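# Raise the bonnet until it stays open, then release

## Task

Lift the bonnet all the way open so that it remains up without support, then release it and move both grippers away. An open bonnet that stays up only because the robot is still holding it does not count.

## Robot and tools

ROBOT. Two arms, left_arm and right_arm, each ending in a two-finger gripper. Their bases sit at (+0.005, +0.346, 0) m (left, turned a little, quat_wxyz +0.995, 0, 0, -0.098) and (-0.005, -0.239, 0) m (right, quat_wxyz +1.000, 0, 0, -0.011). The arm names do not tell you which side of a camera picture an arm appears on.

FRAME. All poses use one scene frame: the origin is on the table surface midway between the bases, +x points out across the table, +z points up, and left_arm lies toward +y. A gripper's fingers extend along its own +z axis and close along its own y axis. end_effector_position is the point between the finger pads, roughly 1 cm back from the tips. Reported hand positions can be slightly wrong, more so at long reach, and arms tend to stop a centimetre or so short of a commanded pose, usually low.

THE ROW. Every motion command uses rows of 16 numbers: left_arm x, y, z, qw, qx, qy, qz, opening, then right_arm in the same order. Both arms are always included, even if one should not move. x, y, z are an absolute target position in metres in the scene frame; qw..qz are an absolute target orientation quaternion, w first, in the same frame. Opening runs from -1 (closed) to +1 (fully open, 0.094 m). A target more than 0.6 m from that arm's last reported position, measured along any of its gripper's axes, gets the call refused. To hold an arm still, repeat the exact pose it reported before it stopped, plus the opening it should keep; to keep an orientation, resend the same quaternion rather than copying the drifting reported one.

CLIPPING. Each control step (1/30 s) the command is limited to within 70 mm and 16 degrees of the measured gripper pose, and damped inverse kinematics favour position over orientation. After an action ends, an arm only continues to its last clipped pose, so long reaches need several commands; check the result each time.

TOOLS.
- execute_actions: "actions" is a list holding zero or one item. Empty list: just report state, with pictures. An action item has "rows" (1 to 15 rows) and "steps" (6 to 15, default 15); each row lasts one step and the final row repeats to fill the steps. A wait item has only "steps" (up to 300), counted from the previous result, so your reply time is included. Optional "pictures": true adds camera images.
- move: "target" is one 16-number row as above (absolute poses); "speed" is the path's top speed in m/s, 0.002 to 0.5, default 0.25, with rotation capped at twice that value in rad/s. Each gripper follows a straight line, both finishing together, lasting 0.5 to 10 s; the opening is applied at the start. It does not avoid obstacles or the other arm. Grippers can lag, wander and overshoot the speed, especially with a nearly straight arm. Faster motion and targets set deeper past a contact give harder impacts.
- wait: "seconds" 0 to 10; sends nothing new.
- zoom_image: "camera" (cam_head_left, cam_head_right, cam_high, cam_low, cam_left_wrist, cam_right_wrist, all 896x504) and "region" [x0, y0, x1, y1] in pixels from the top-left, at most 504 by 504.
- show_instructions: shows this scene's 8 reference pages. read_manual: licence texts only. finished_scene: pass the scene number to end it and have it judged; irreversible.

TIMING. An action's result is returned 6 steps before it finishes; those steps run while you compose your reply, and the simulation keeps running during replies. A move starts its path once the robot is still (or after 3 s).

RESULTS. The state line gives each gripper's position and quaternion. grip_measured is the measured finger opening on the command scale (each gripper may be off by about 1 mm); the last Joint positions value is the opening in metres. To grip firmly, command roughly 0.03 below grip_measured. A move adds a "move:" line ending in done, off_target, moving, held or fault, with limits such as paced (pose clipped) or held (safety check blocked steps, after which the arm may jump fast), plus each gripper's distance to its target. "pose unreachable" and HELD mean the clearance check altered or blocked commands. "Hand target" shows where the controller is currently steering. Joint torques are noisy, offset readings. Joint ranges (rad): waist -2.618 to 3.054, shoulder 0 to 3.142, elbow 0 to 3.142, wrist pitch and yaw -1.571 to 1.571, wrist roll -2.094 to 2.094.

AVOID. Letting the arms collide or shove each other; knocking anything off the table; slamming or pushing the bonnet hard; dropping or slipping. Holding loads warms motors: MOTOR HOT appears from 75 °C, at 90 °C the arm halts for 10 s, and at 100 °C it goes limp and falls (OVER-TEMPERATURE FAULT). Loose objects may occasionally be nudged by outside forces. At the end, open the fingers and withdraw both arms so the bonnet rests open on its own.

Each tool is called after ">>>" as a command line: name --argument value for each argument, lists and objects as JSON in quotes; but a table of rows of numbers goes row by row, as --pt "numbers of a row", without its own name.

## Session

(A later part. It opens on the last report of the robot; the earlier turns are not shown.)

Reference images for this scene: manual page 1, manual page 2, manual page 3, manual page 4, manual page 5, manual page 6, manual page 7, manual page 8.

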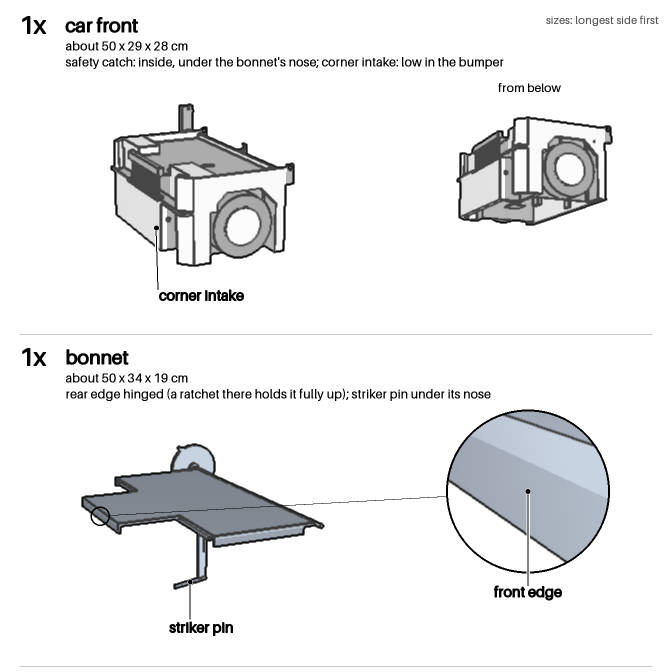

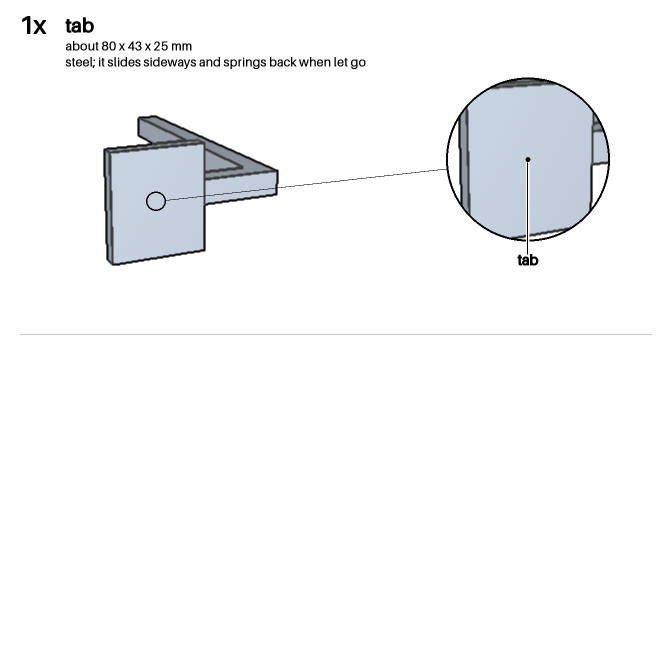

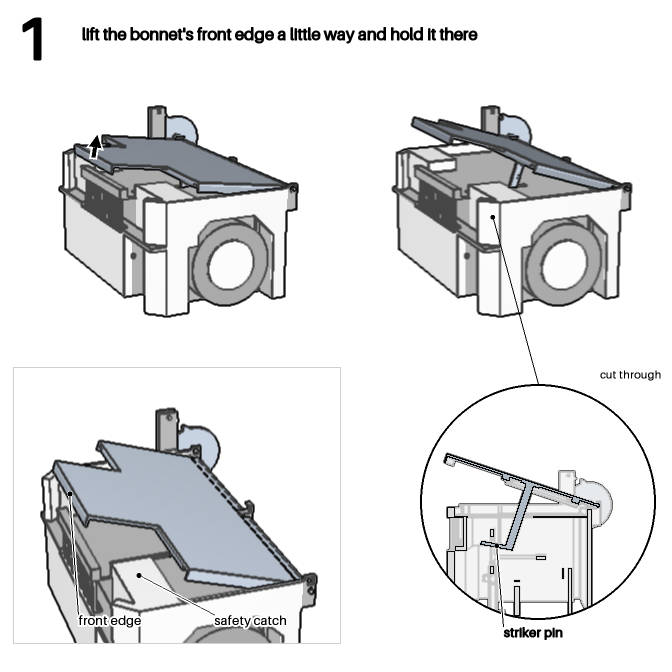

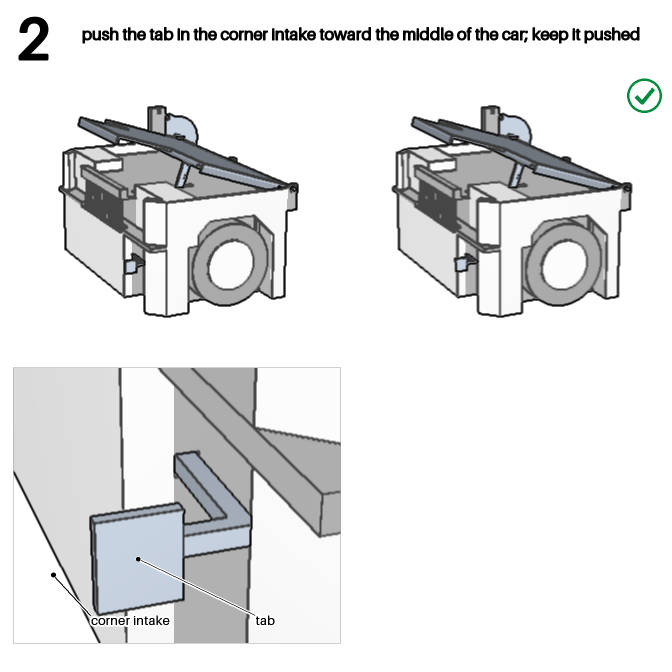

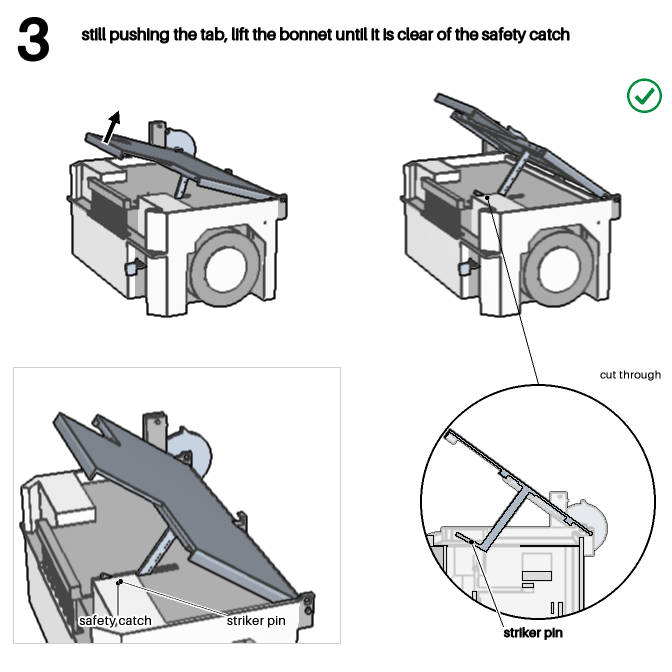

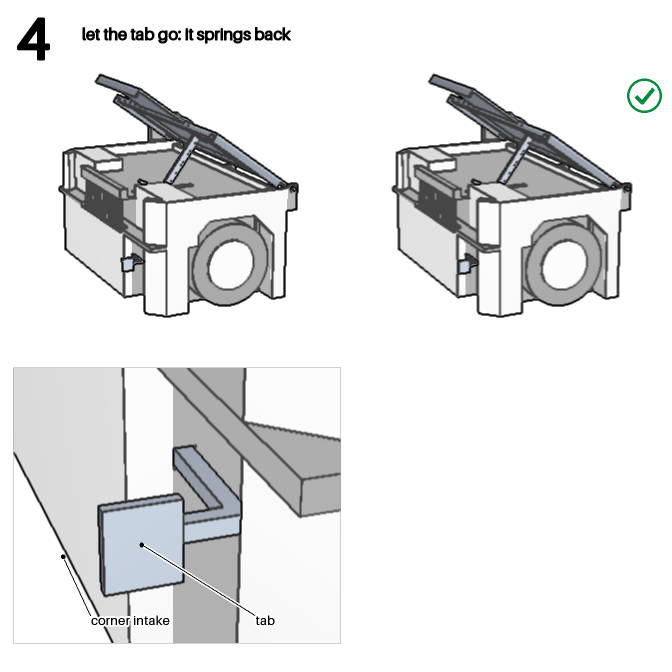

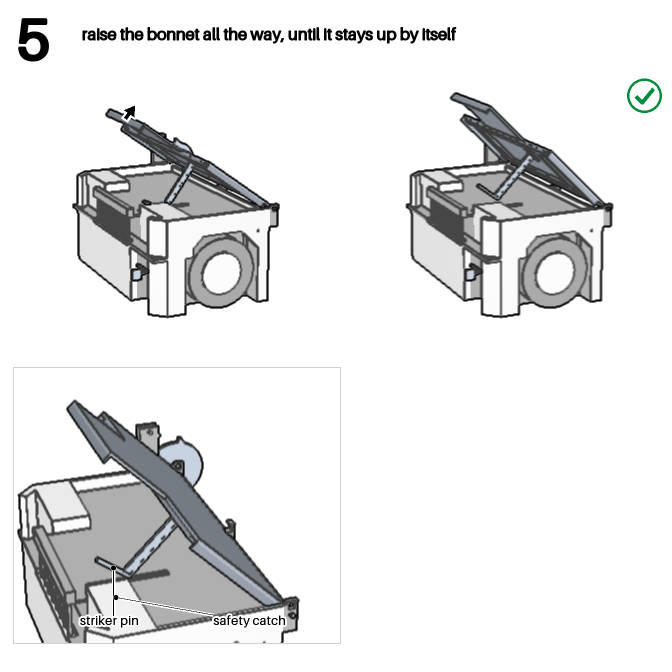

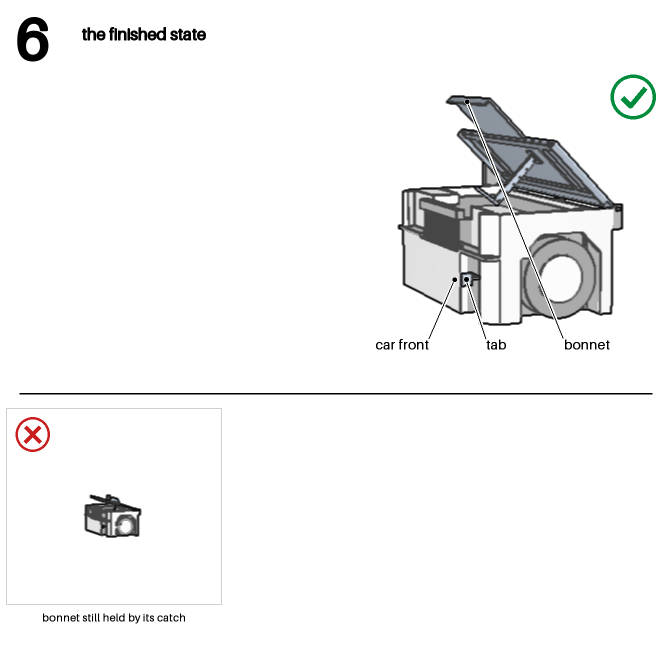

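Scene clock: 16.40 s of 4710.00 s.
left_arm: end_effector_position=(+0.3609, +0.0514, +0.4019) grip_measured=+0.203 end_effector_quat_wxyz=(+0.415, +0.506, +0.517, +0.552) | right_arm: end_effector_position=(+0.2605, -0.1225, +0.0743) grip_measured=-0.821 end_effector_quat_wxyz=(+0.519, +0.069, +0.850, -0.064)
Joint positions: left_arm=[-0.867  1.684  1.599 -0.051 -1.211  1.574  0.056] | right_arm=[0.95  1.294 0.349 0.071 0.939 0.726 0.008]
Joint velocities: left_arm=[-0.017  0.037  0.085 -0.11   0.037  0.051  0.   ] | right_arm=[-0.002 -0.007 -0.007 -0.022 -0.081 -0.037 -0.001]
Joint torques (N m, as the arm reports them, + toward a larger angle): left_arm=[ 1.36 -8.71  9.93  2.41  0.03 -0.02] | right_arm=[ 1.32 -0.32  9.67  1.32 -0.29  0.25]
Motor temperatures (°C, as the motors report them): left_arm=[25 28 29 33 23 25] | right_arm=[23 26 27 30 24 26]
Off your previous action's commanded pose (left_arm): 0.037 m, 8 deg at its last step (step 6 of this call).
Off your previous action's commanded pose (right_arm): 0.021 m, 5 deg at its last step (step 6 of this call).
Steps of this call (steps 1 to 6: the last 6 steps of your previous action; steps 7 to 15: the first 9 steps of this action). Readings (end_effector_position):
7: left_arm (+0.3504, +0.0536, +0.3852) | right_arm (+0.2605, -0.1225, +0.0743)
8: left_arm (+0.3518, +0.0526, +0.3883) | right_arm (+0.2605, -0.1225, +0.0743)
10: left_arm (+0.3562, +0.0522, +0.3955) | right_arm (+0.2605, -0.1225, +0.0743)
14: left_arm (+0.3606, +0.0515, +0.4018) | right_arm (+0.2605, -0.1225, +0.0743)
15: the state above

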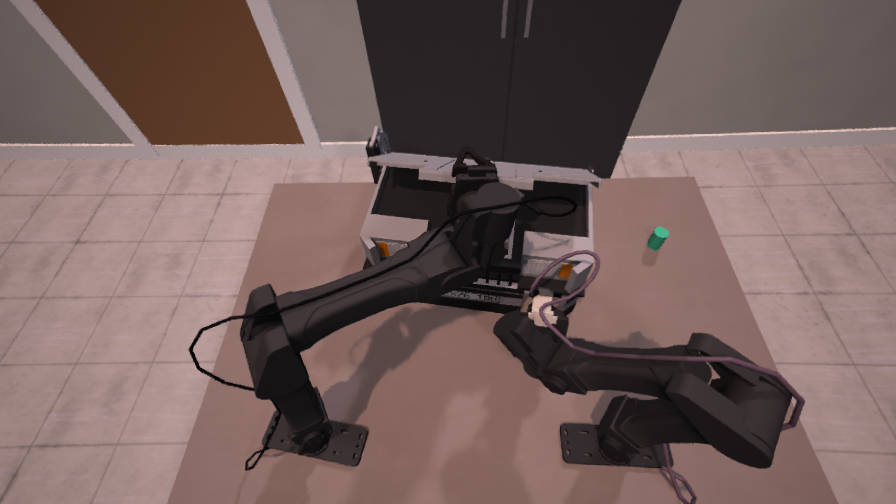

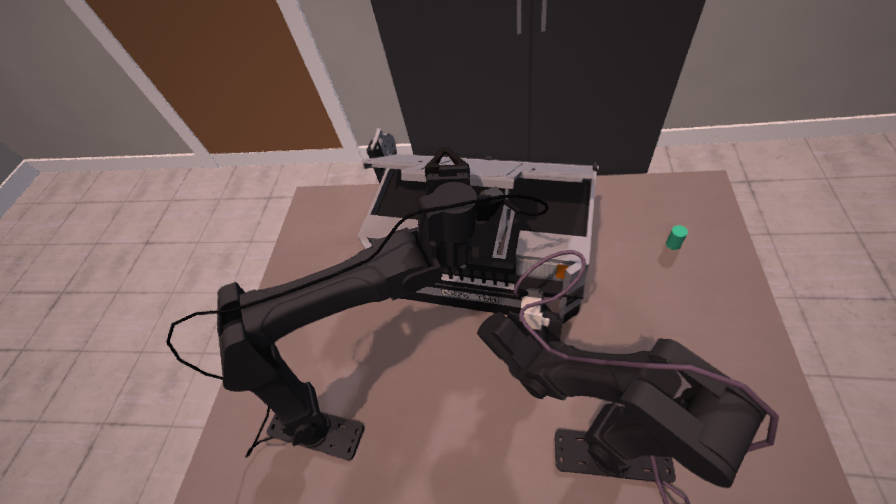

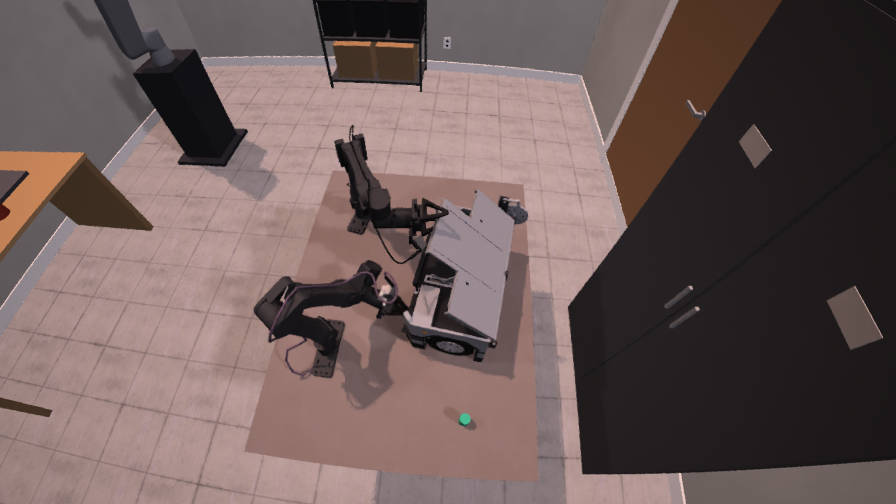

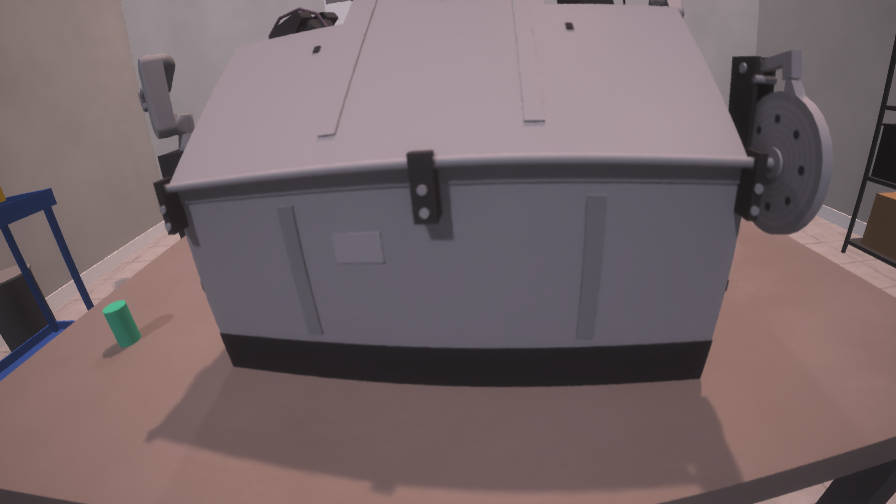

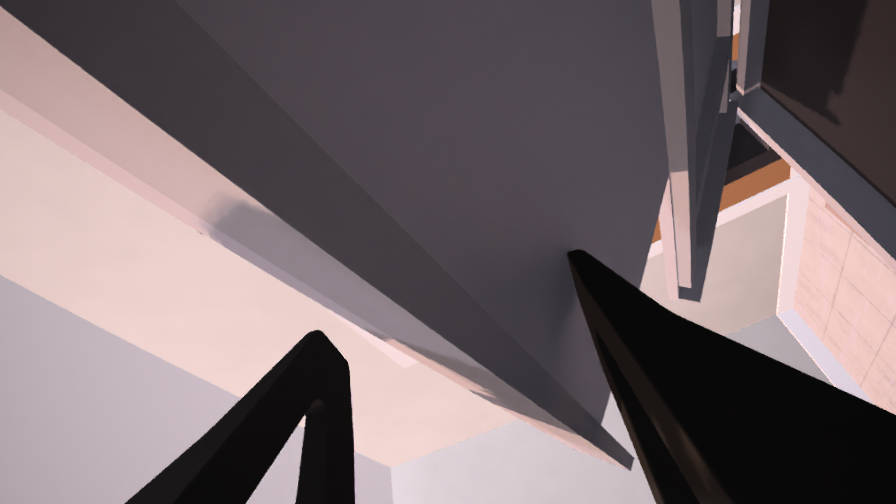

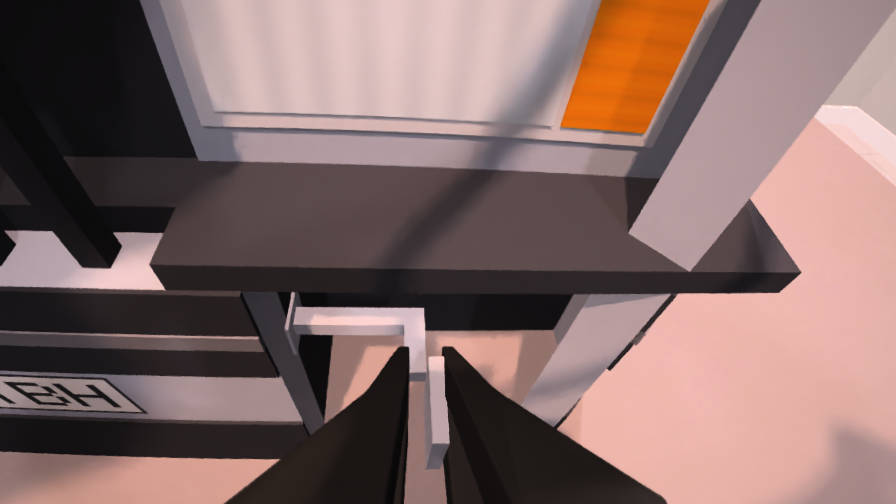

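Pawl riding the tooth. Continue, easing the tab back.

>>> execute_actions --actions '[{"rows":[[0.382,0.054,0.455,0.46,0.46,0.537,0.537,0.2,0.259,-0.125,0.066,0.499,0.06,0.864,-0.035,-0.88]],"steps":15}]'

>>> execute_actions --actions '[{"rows":[[0.398,0.052,0.47,0.46,0.46,0.537,0.537,0.2,0.257,-0.138,0.066,0.499,0.06,0.864,-0.035,-0.88]],"steps":15}]'

>>> execute_actions --actions '[{"rows":[[0.398,0.052,0.47,0.46,0.46,0.537,0.537,0.2,0.257,-0.138,0.066,0.499,0.06,0.864,-0.035,-0.3]],"steps":10}]' --pictures true

Scene clock: 16.93 s of 4710.00 s.
left_arm: end_effector_position=(+0.3760, +0.0493, +0.4205) grip_measured=+0.203 end_effector_quat_wxyz=(+0.417, +0.502, +0.520, +0.552) | right_arm: end_effector_position=(+0.2599, -0.1264, +0.0743) grip_measured=-0.823 end_effector_quat_wxyz=(+0.511, +0.065, +0.855, -0.051)
Joint positions: left_arm=[-0.836  1.736  1.726 -0.109 -1.185  1.582  0.056] | right_arm=[0.92  1.24  0.325 0.073 0.886 0.69  0.008]
Joint velocities: left_arm=[ 0.007  0.037  0.105 -0.125 -0.037 -0.095  0.001] | right_arm=[-0.032 -0.002  0.012 -0.051 -0.051 -0.066 -0.   ]
Joint torques (N m, as the arm reports them, + toward a larger angle): left_arm=[ 1.45 -8.87  9.69  2.34  0.12 -0.06] | right_arm=[-1.16 -2.88  5.59  1.64 -0.21 -0.06]
Motor temperatures (°C, as the motors report them): left_arm=[25 28 29 34 23 25] | right_arm=[23 26 27 30 24 26]
Off your previous action's commanded pose (left_arm): 0.039 m, 8 deg at its last step (step 6 of this call).
Off your previous action's commanded pose (right_arm): 0.021 m, 5 deg at its last step (step 6 of this call).
Steps of this call (steps 1 to 6: the last 6 steps of your previous action; step 7: nothing new was sent; steps 8 to 16: the first 9 steps of this action). Readings (end_effector_position):
8: left_arm (+0.3620, +0.0511, +0.4031) | right_arm (+0.2607, -0.1230, +0.0747)
9: left_arm (+0.3639, +0.0504, +0.4063) | right_arm (+0.2605, -0.1235, +0.0747)
11: left_arm (+0.3695, +0.0501, +0.4134) | right_arm (+0.2600, -0.1263, +0.0745)
15: left_arm (+0.3756, +0.0494, +0.4201) | right_arm (+0.2599, -0.1265, +0.0743)
16: the state above

Scene clock: 17.43 s of 4710.00 s.
left_arm: end_effector_position=(+0.3874, +0.0472, +0.4310) grip_measured=+0.203 end_effector_quat_wxyz=(+0.402, +0.512, +0.517, +0.556) | right_arm: end_effector_position=(+0.2587, -0.1329, +0.0743) grip_measured=-0.829 end_effector_quat_wxyz=(+0.508, +0.061, +0.858, -0.037)
Joint positions: left_arm=[-0.815  1.791  1.854 -0.21  -1.17   1.589  0.056] | right_arm=[0.883 1.175 0.287 0.092 0.833 0.645 0.008]
Joint velocities: left_arm=[-0.007  0.037  0.095 -0.139  0.051  0.007 -0.002] | right_arm=[ 0.002 -0.022 -0.012  0.007  0.007 -0.007 -0.001]
Joint torques (N m, as the arm reports them, + toward a larger angle): left_arm=[ 2.4  -8.92  9.93  2.69  0.2  -0.12] | right_arm=[-1.67 -2.8   5.43  1.58  0.02  0.01]
Motor temperatures (°C, as the motors report them): left_arm=[25 28 30 34 23 25] | right_arm=[23 26 27 30 24 26]
Off your previous action's commanded pose (left_arm): 0.035 m, 8 deg at its last step (step 6 of this call).
Off your previous action's commanded pose (right_arm): 0.008 m, 3 deg at its last step (step 6 of this call).
Steps of this call (steps 1 to 6: the last 6 steps of your previous action; steps 7 to 15: the first 9 steps of this action). Readings (end_effector_position):
7: left_arm (+0.3773, +0.0488, +0.4215) | right_arm (+0.2599, -0.1270, +0.0745)
8: left_arm (+0.3797, +0.0483, +0.4242) | right_arm (+0.2594, -0.1292, +0.0743)
10: left_arm (+0.3857, +0.0478, +0.4306) | right_arm (+0.2585, -0.1342, +0.0743)
14: left_arm (+0.3873, +0.0474, +0.4312) | right_arm (+0.2587, -0.1331, +0.0743)
15: the state above

Scene clock: 17.77 s of 4710.00 s.
left_arm: end_effector_position=(+0.3873, +0.0468, +0.4310) grip_measured=+0.203 end_effector_quat_wxyz=(+0.399, +0.517, +0.514, +0.556) | right_arm: end_effector_position=(+0.2594, -0.1319, +0.0731) grip_measured=-0.307 end_effector_quat_wxyz=(+0.505, +0.061, +0.860, -0.031)
Joint positions: left_arm=[-0.815  1.794  1.866 -0.233 -1.166  1.589  0.056] | right_arm=[0.875 1.174 0.287 0.096 0.814 0.643 0.033]
Joint velocities: left_arm=[ 0.012 -0.012  0.022 -0.022 -0.007  0.037  0.001] | right_arm=[-0.066 -0.002 -0.017 -0.081 -0.125 -0.022  0.012]
Joint torques (N m, as the arm reports them, + toward a larger angle): left_arm=[ 2.31 -8.95  9.75  2.58  0.18 -0.19] | right_arm=[-0.87 -2.75  5.25  1.63  0.29 -0.05]
Motor temperatures (°C, as the motors report them): left_arm=[25 28 30 34 23 25] | right_arm=[23 26 27 30 24 26]
Off your previous action's commanded pose (left_arm): 0.041 m, 10 deg at its last step (step 6 of this call).
Off your previous action's commanded pose (right_arm): 0.010 m, 1 deg at its last step (step 6 of this call).
Steps of this call (steps 1 to 6: the last 6 steps of your previous action; steps 7 to 10: the first 4 steps of this action). Readings (end_effector_position):
7: left_arm (+0.3874, +0.0468, +0.4310) | right_arm (+0.2588, -0.1319, +0.0742)
8: left_arm (+0.3874, +0.0468, +0.4310) | right_arm (+0.2590, -0.1317, +0.0738)
10: the state above

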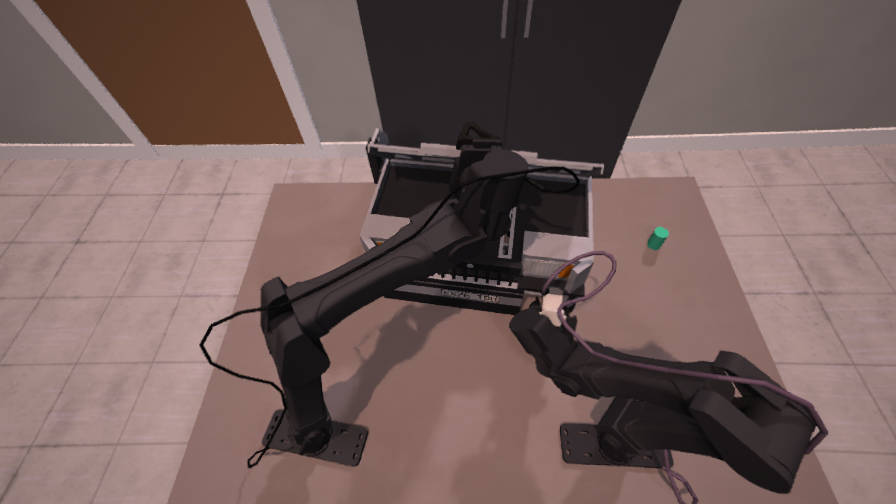

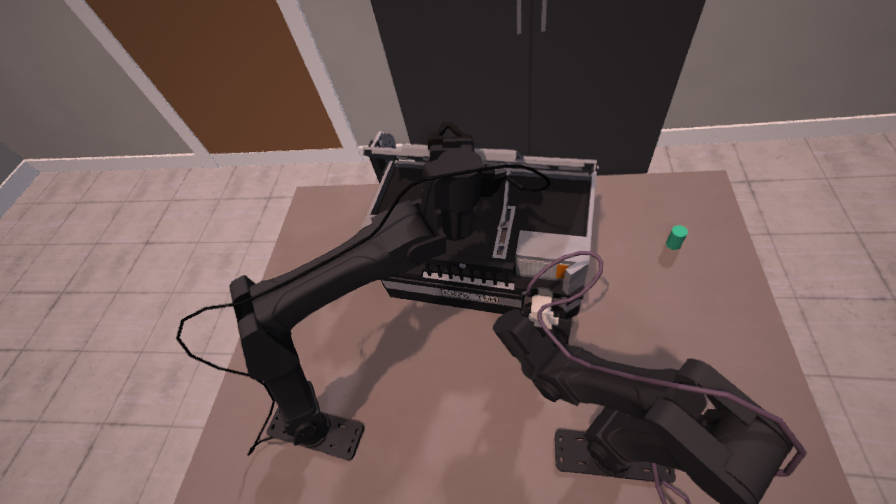

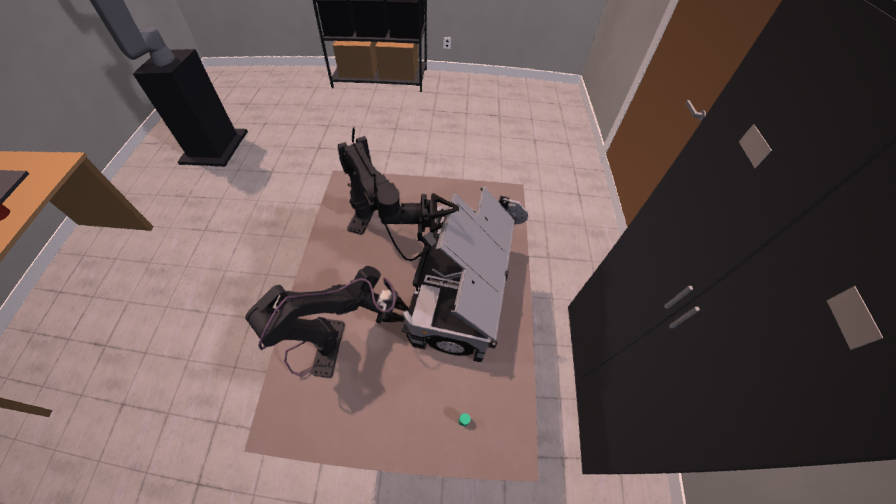

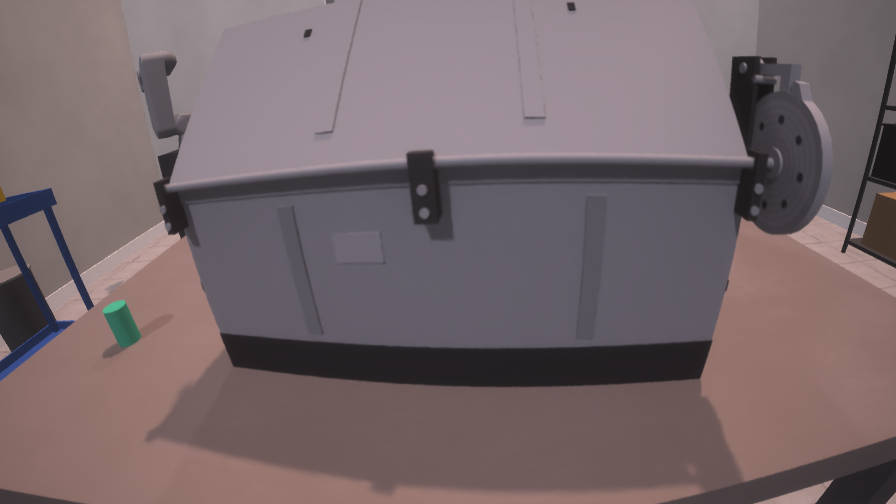

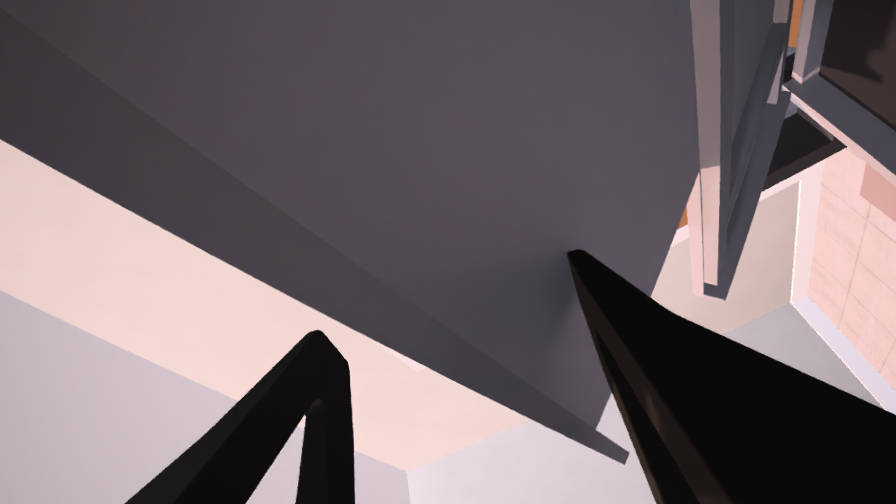

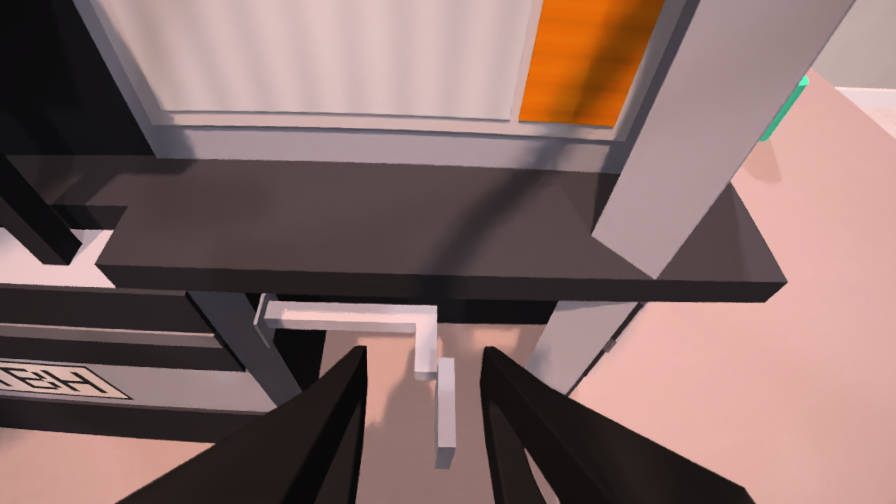

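Pawl engaged. Ease off.

>>> execute_actions --actions '[{"rows":[[0.388,0.052,0.455,0.46,0.46,0.537,0.537,0.2,0.235,-0.14,0.075,0.499,0.06,0.864,-0.035,-0.3]],"steps":15}]'

>>> execute_actions --actions '[{"rows":[[0.378,0.052,0.44,0.46,0.46,0.537,0.537,0.3,0.21,-0.14,0.09,0.499,0.06,0.864,-0.035,-0.3]],"steps":15}]'

>>> execute_actions --actions '[{"rows":[[0.368,0.052,0.43,0.46,0.46,0.537,0.537,0.5,0.2,-0.14,0.1,0.499,0.06,0.864,-0.035,-0.3]],"steps":15}]'

>>> move --target '[0.26,0.07,0.43,0.46,0.46,0.537,0.537,0.6,0.2,-0.14,0.1,0.499,0.06,0.864,-0.035,-0.3]' --speed 0.15

Scene clock: 18.30 s of 4710.00 s.
left_arm: end_effector_position=(+0.3872, +0.0471, +0.4304) grip_measured=+0.203 end_effector_quat_wxyz=(+0.404, +0.510, +0.521, +0.554) | right_arm: end_effector_position=(+0.2445, -0.1304, +0.0810) grip_measured=-0.301 end_effector_quat_wxyz=(+0.509, +0.062, +0.858, -0.015)
Joint positions: left_arm=[-0.815  1.794  1.862 -0.227 -1.172  1.568  0.056] | right_arm=[ 0.939  1.068  0.276 -0.016  0.842  0.705  0.033]
Joint velocities: left_arm=[-0.002  0.012 -0.007  0.081 -0.051  0.051  0.   ] | right_arm=[ 0.017 -0.007  0.017 -0.271  0.037  0.154 -0.   ]
Joint torques (N m, as the arm reports them, + toward a larger angle): left_arm=[  0.66 -10.62   5.5    2.58   0.09  -0.28] | right_arm=[ 0.68 -2.92  6.9   1.25  0.39  0.02]
Motor temperatures (°C, as the motors report them): left_arm=[25 29 30 34 23 25] | right_arm=[23 26 27 30 24 26]
Off your previous action's commanded pose (left_arm): 0.041 m, 10 deg at its last step (step 6 of this call).
Off your previous action's commanded pose (right_arm): 0.010 m, 1 deg at its last step (step 6 of this call).
Steps of this call (steps 1 to 6: the last 6 steps of your previous action; step 7: nothing new was sent; steps 8 to 16: the first 9 steps of this action). Readings (end_effector_position):
8: left_arm (+0.3873, +0.0468, +0.4311) | right_arm (+0.2579, -0.1308, +0.0728)
9: left_arm (+0.3873, +0.0469, +0.4311) | right_arm (+0.2545, -0.1299, +0.0747)
11: left_arm (+0.3873, +0.0471, +0.4311) | right_arm (+0.2497, -0.1279, +0.0797)
15: left_arm (+0.3872, +0.0470, +0.4303) | right_arm (+0.2453, -0.1294, +0.0819)
16: the state above

Scene clock: 18.80 s of 4710.00 s.
left_arm: end_effector_position=(+0.3798, +0.0451, +0.4175) grip_measured=+0.298 end_effector_quat_wxyz=(+0.411, +0.508, +0.521, +0.549) | right_arm: end_effector_position=(+0.2161, -0.1333, +0.0831) grip_measured=-0.301 end_effector_quat_wxyz=(+0.505, +0.047, +0.862, -0.018)
Joint positions: left_arm=[-0.832  1.762  1.766 -0.158 -1.179  1.558  0.061] | right_arm=[ 1.079  0.952  0.276 -0.263  0.918  0.845  0.033]
Joint velocities: left_arm=[-0.017 -0.007 -0.105  0.139 -0.022  0.022  0.001] | right_arm=[ 0.134 -0.002 -0.022 -0.593  0.095  0.3   -0.   ]
Joint torques (N m, as the arm reports them, + toward a larger angle): left_arm=[  0.38 -10.97   5.21   2.37  -0.1   -0.22] | right_arm=[ 0.79 -1.66 11.17  1.13  0.56  0.05]
Motor temperatures (°C, as the motors report them): left_arm=[25 29 30 34 23 25] | right_arm=[23 26 27 30 24 26]
Off your previous action's commanded pose (left_arm): 0.025 m, 9 deg at its last step (step 6 of this call).
Off your previous action's commanded pose (right_arm): 0.008 m, 1 deg at its last step (step 6 of this call).
Steps of this call (steps 1 to 6: the last 6 steps of your previous action; steps 7 to 15: the first 9 steps of this action). Readings (end_effector_position):
7: left_arm (+0.3865, +0.0469, +0.4292) | right_arm (+0.2388, -0.1346, +0.0777)
8: left_arm (+0.3850, +0.0472, +0.4270) | right_arm (+0.2340, -0.1322, +0.0800)
10: left_arm (+0.3817, +0.0469, +0.4226) | right_arm (+0.2268, -0.1272, +0.0862)
14: left_arm (+0.3798, +0.0452, +0.4179) | right_arm (+0.2178, -0.1312, +0.0848)
15: the state above

Scene clock: 19.30 s of 4710.00 s.
left_arm: end_effector_position=(+0.3749, +0.0461, +0.4170) grip_measured=+0.497 end_effector_quat_wxyz=(+0.437, +0.484, +0.530, +0.542) | right_arm: end_effector_position=(+0.2034, -0.1362, +0.0919) grip_measured=-0.301 end_effector_quat_wxyz=(+0.497, +0.053, +0.866, -0.028)
Joint positions: left_arm=[-0.842  1.735  1.691 -0.039 -1.19   1.555  0.07 ] | right_arm=[ 1.153  0.933  0.341 -0.481  0.959  0.991  0.033]
Joint velocities: left_arm=[-0.002 -0.046 -0.066  0.198 -0.022 -0.022  0.001] | right_arm=[ 0.056  0.002  0.051 -0.3    0.051  0.168  0.001]
Joint torques (N m, as the arm reports them, + toward a larger angle): left_arm=[ -0.68 -10.72   4.37   1.76  -0.11   0.01] | right_arm=[ 0.82 -1.32 10.06  0.89  0.56  0.05]
Motor temperatures (°C, as the motors report them): left_arm=[25 29 30 34 23 25] | right_arm=[23 26 27 30 24 26]
Off your previous action's commanded pose (left_arm): 0.024 m, 8 deg at its last step (step 6 of this call).
Off your previous action's commanded pose (right_arm): 0.008 m, 1 deg at its last step (step 6 of this call).
Steps of this call (steps 1 to 6: the last 6 steps of your previous action; steps 7 to 15: the first 9 steps of this action). Readings (end_effector_position):
7: left_arm (+0.3791, +0.0450, +0.4166) | right_arm (+0.2110, -0.1395, +0.0833)
8: left_arm (+0.3779, +0.0453, +0.4149) | right_arm (+0.2091, -0.1384, +0.0848)
10: left_arm (+0.3762, +0.0454, +0.4139) | right_arm (+0.2066, -0.1355, +0.0888)
14: left_arm (+0.3750, +0.0458, +0.4163) | right_arm (+0.2040, -0.1354, +0.0920)
15: the state above

Scene clock: 21.07 s of 4710.00 s.
left_arm: end_effector_position=(+0.2637, +0.0607, +0.4258) grip_measured=+0.598 end_effector_quat_wxyz=(+0.453, +0.470, +0.530, +0.541) | right_arm: end_effector_position=(+0.2000, -0.1430, +0.0897) grip_measured=-0.301 end_effector_quat_wxyz=(+0.491, +0.059, +0.868, -0.039)
Joint positions: left_arm=[-1.119  1.512  1.459  0.016 -1.463  1.563  0.075] | right_arm=[ 1.158  0.933  0.345 -0.54   0.966  1.037  0.033]
Joint velocities: left_arm=[-0.017 -0.002 -0.017  0.037  0.007 -0.007 -0.001] | right_arm=[ 0.012 -0.007  0.007  0.037 -0.051  0.007  0.   ]
Joint torques (N m, as the arm reports them, + toward a larger angle): left_arm=[-0.32 -8.33  4.24  1.54 -0.1  -0.06] | right_arm=[ 0.98 -1.03 10.37  0.88  0.58  0.02]
Motor temperatures (°C, as the motors report them): left_arm=[25 29 29 34 23 25] | right_arm=[23 26 27 30 25 26]
Hand target (left_arm): +0.260, +0.068, +0.430; +0.460, +0.461, +0.537, +0.537
Hand target (right_arm): +0.201, -0.140, +0.100; +0.499, +0.060, +0.864, -0.035
Off your previous action's commanded pose (left_arm): 0.013 m, 2 deg at its last step (step 6 of this call).
Off your previous action's commanded pose (right_arm): 0.009 m, 1 deg at its last step (step 6 of this call).
Off the commanded pose (left_arm): 0.011 m, 2 deg.
Off the commanded pose (right_arm): 0.011 m, 1 deg.
Kept back: nothing.
move: off_target (left_arm, right_arm)

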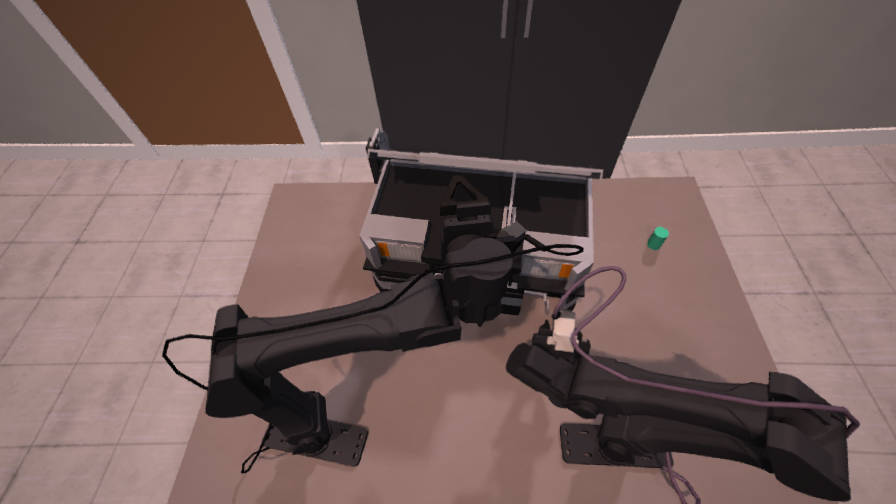

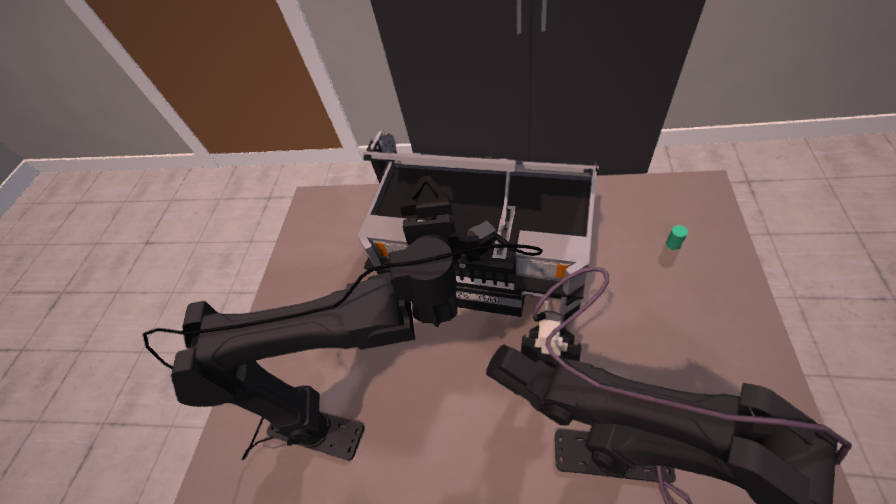

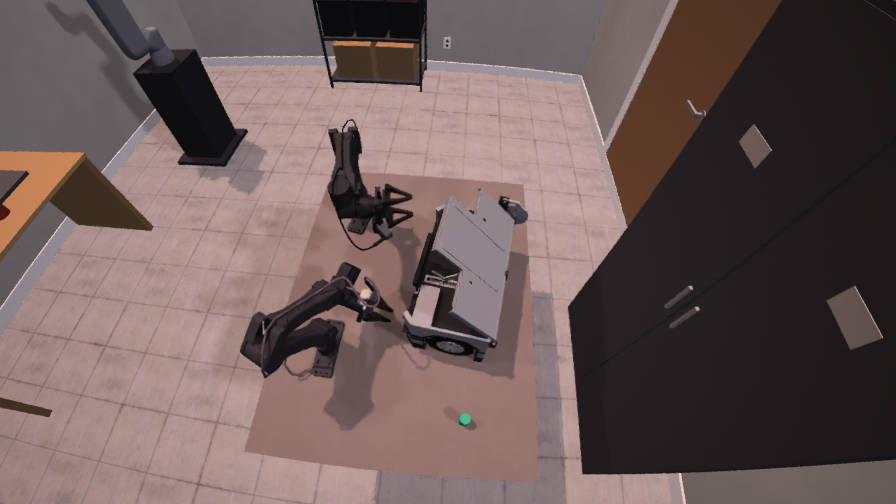

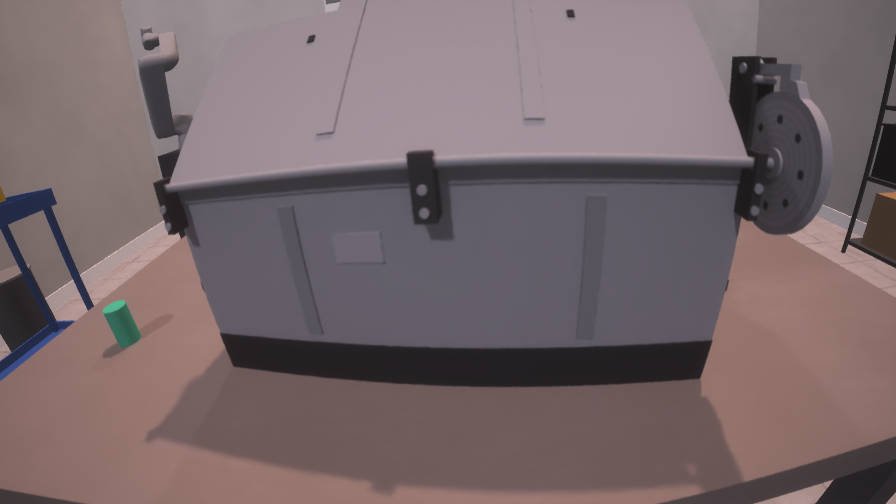

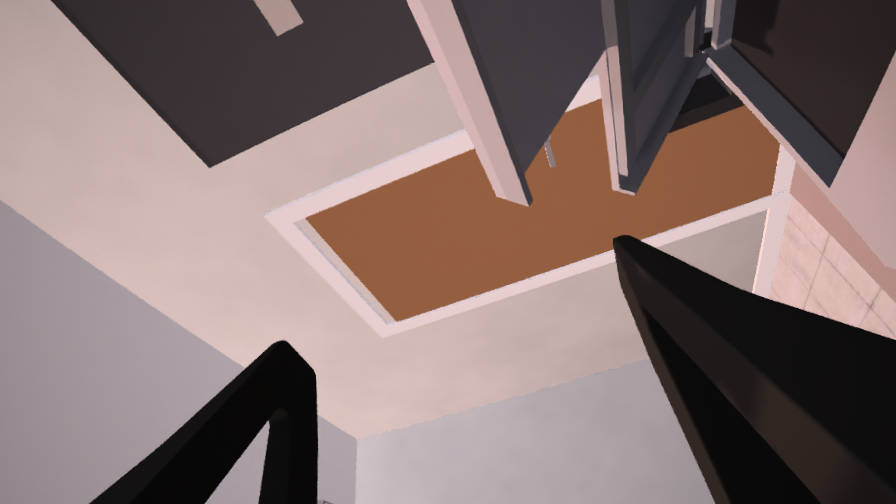

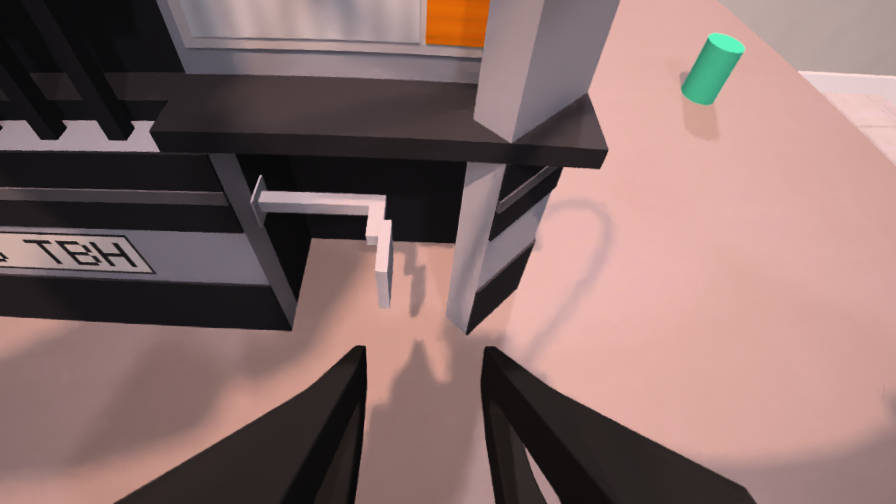

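>>> finished_scene --scene 2

The scene is finished: the task was done.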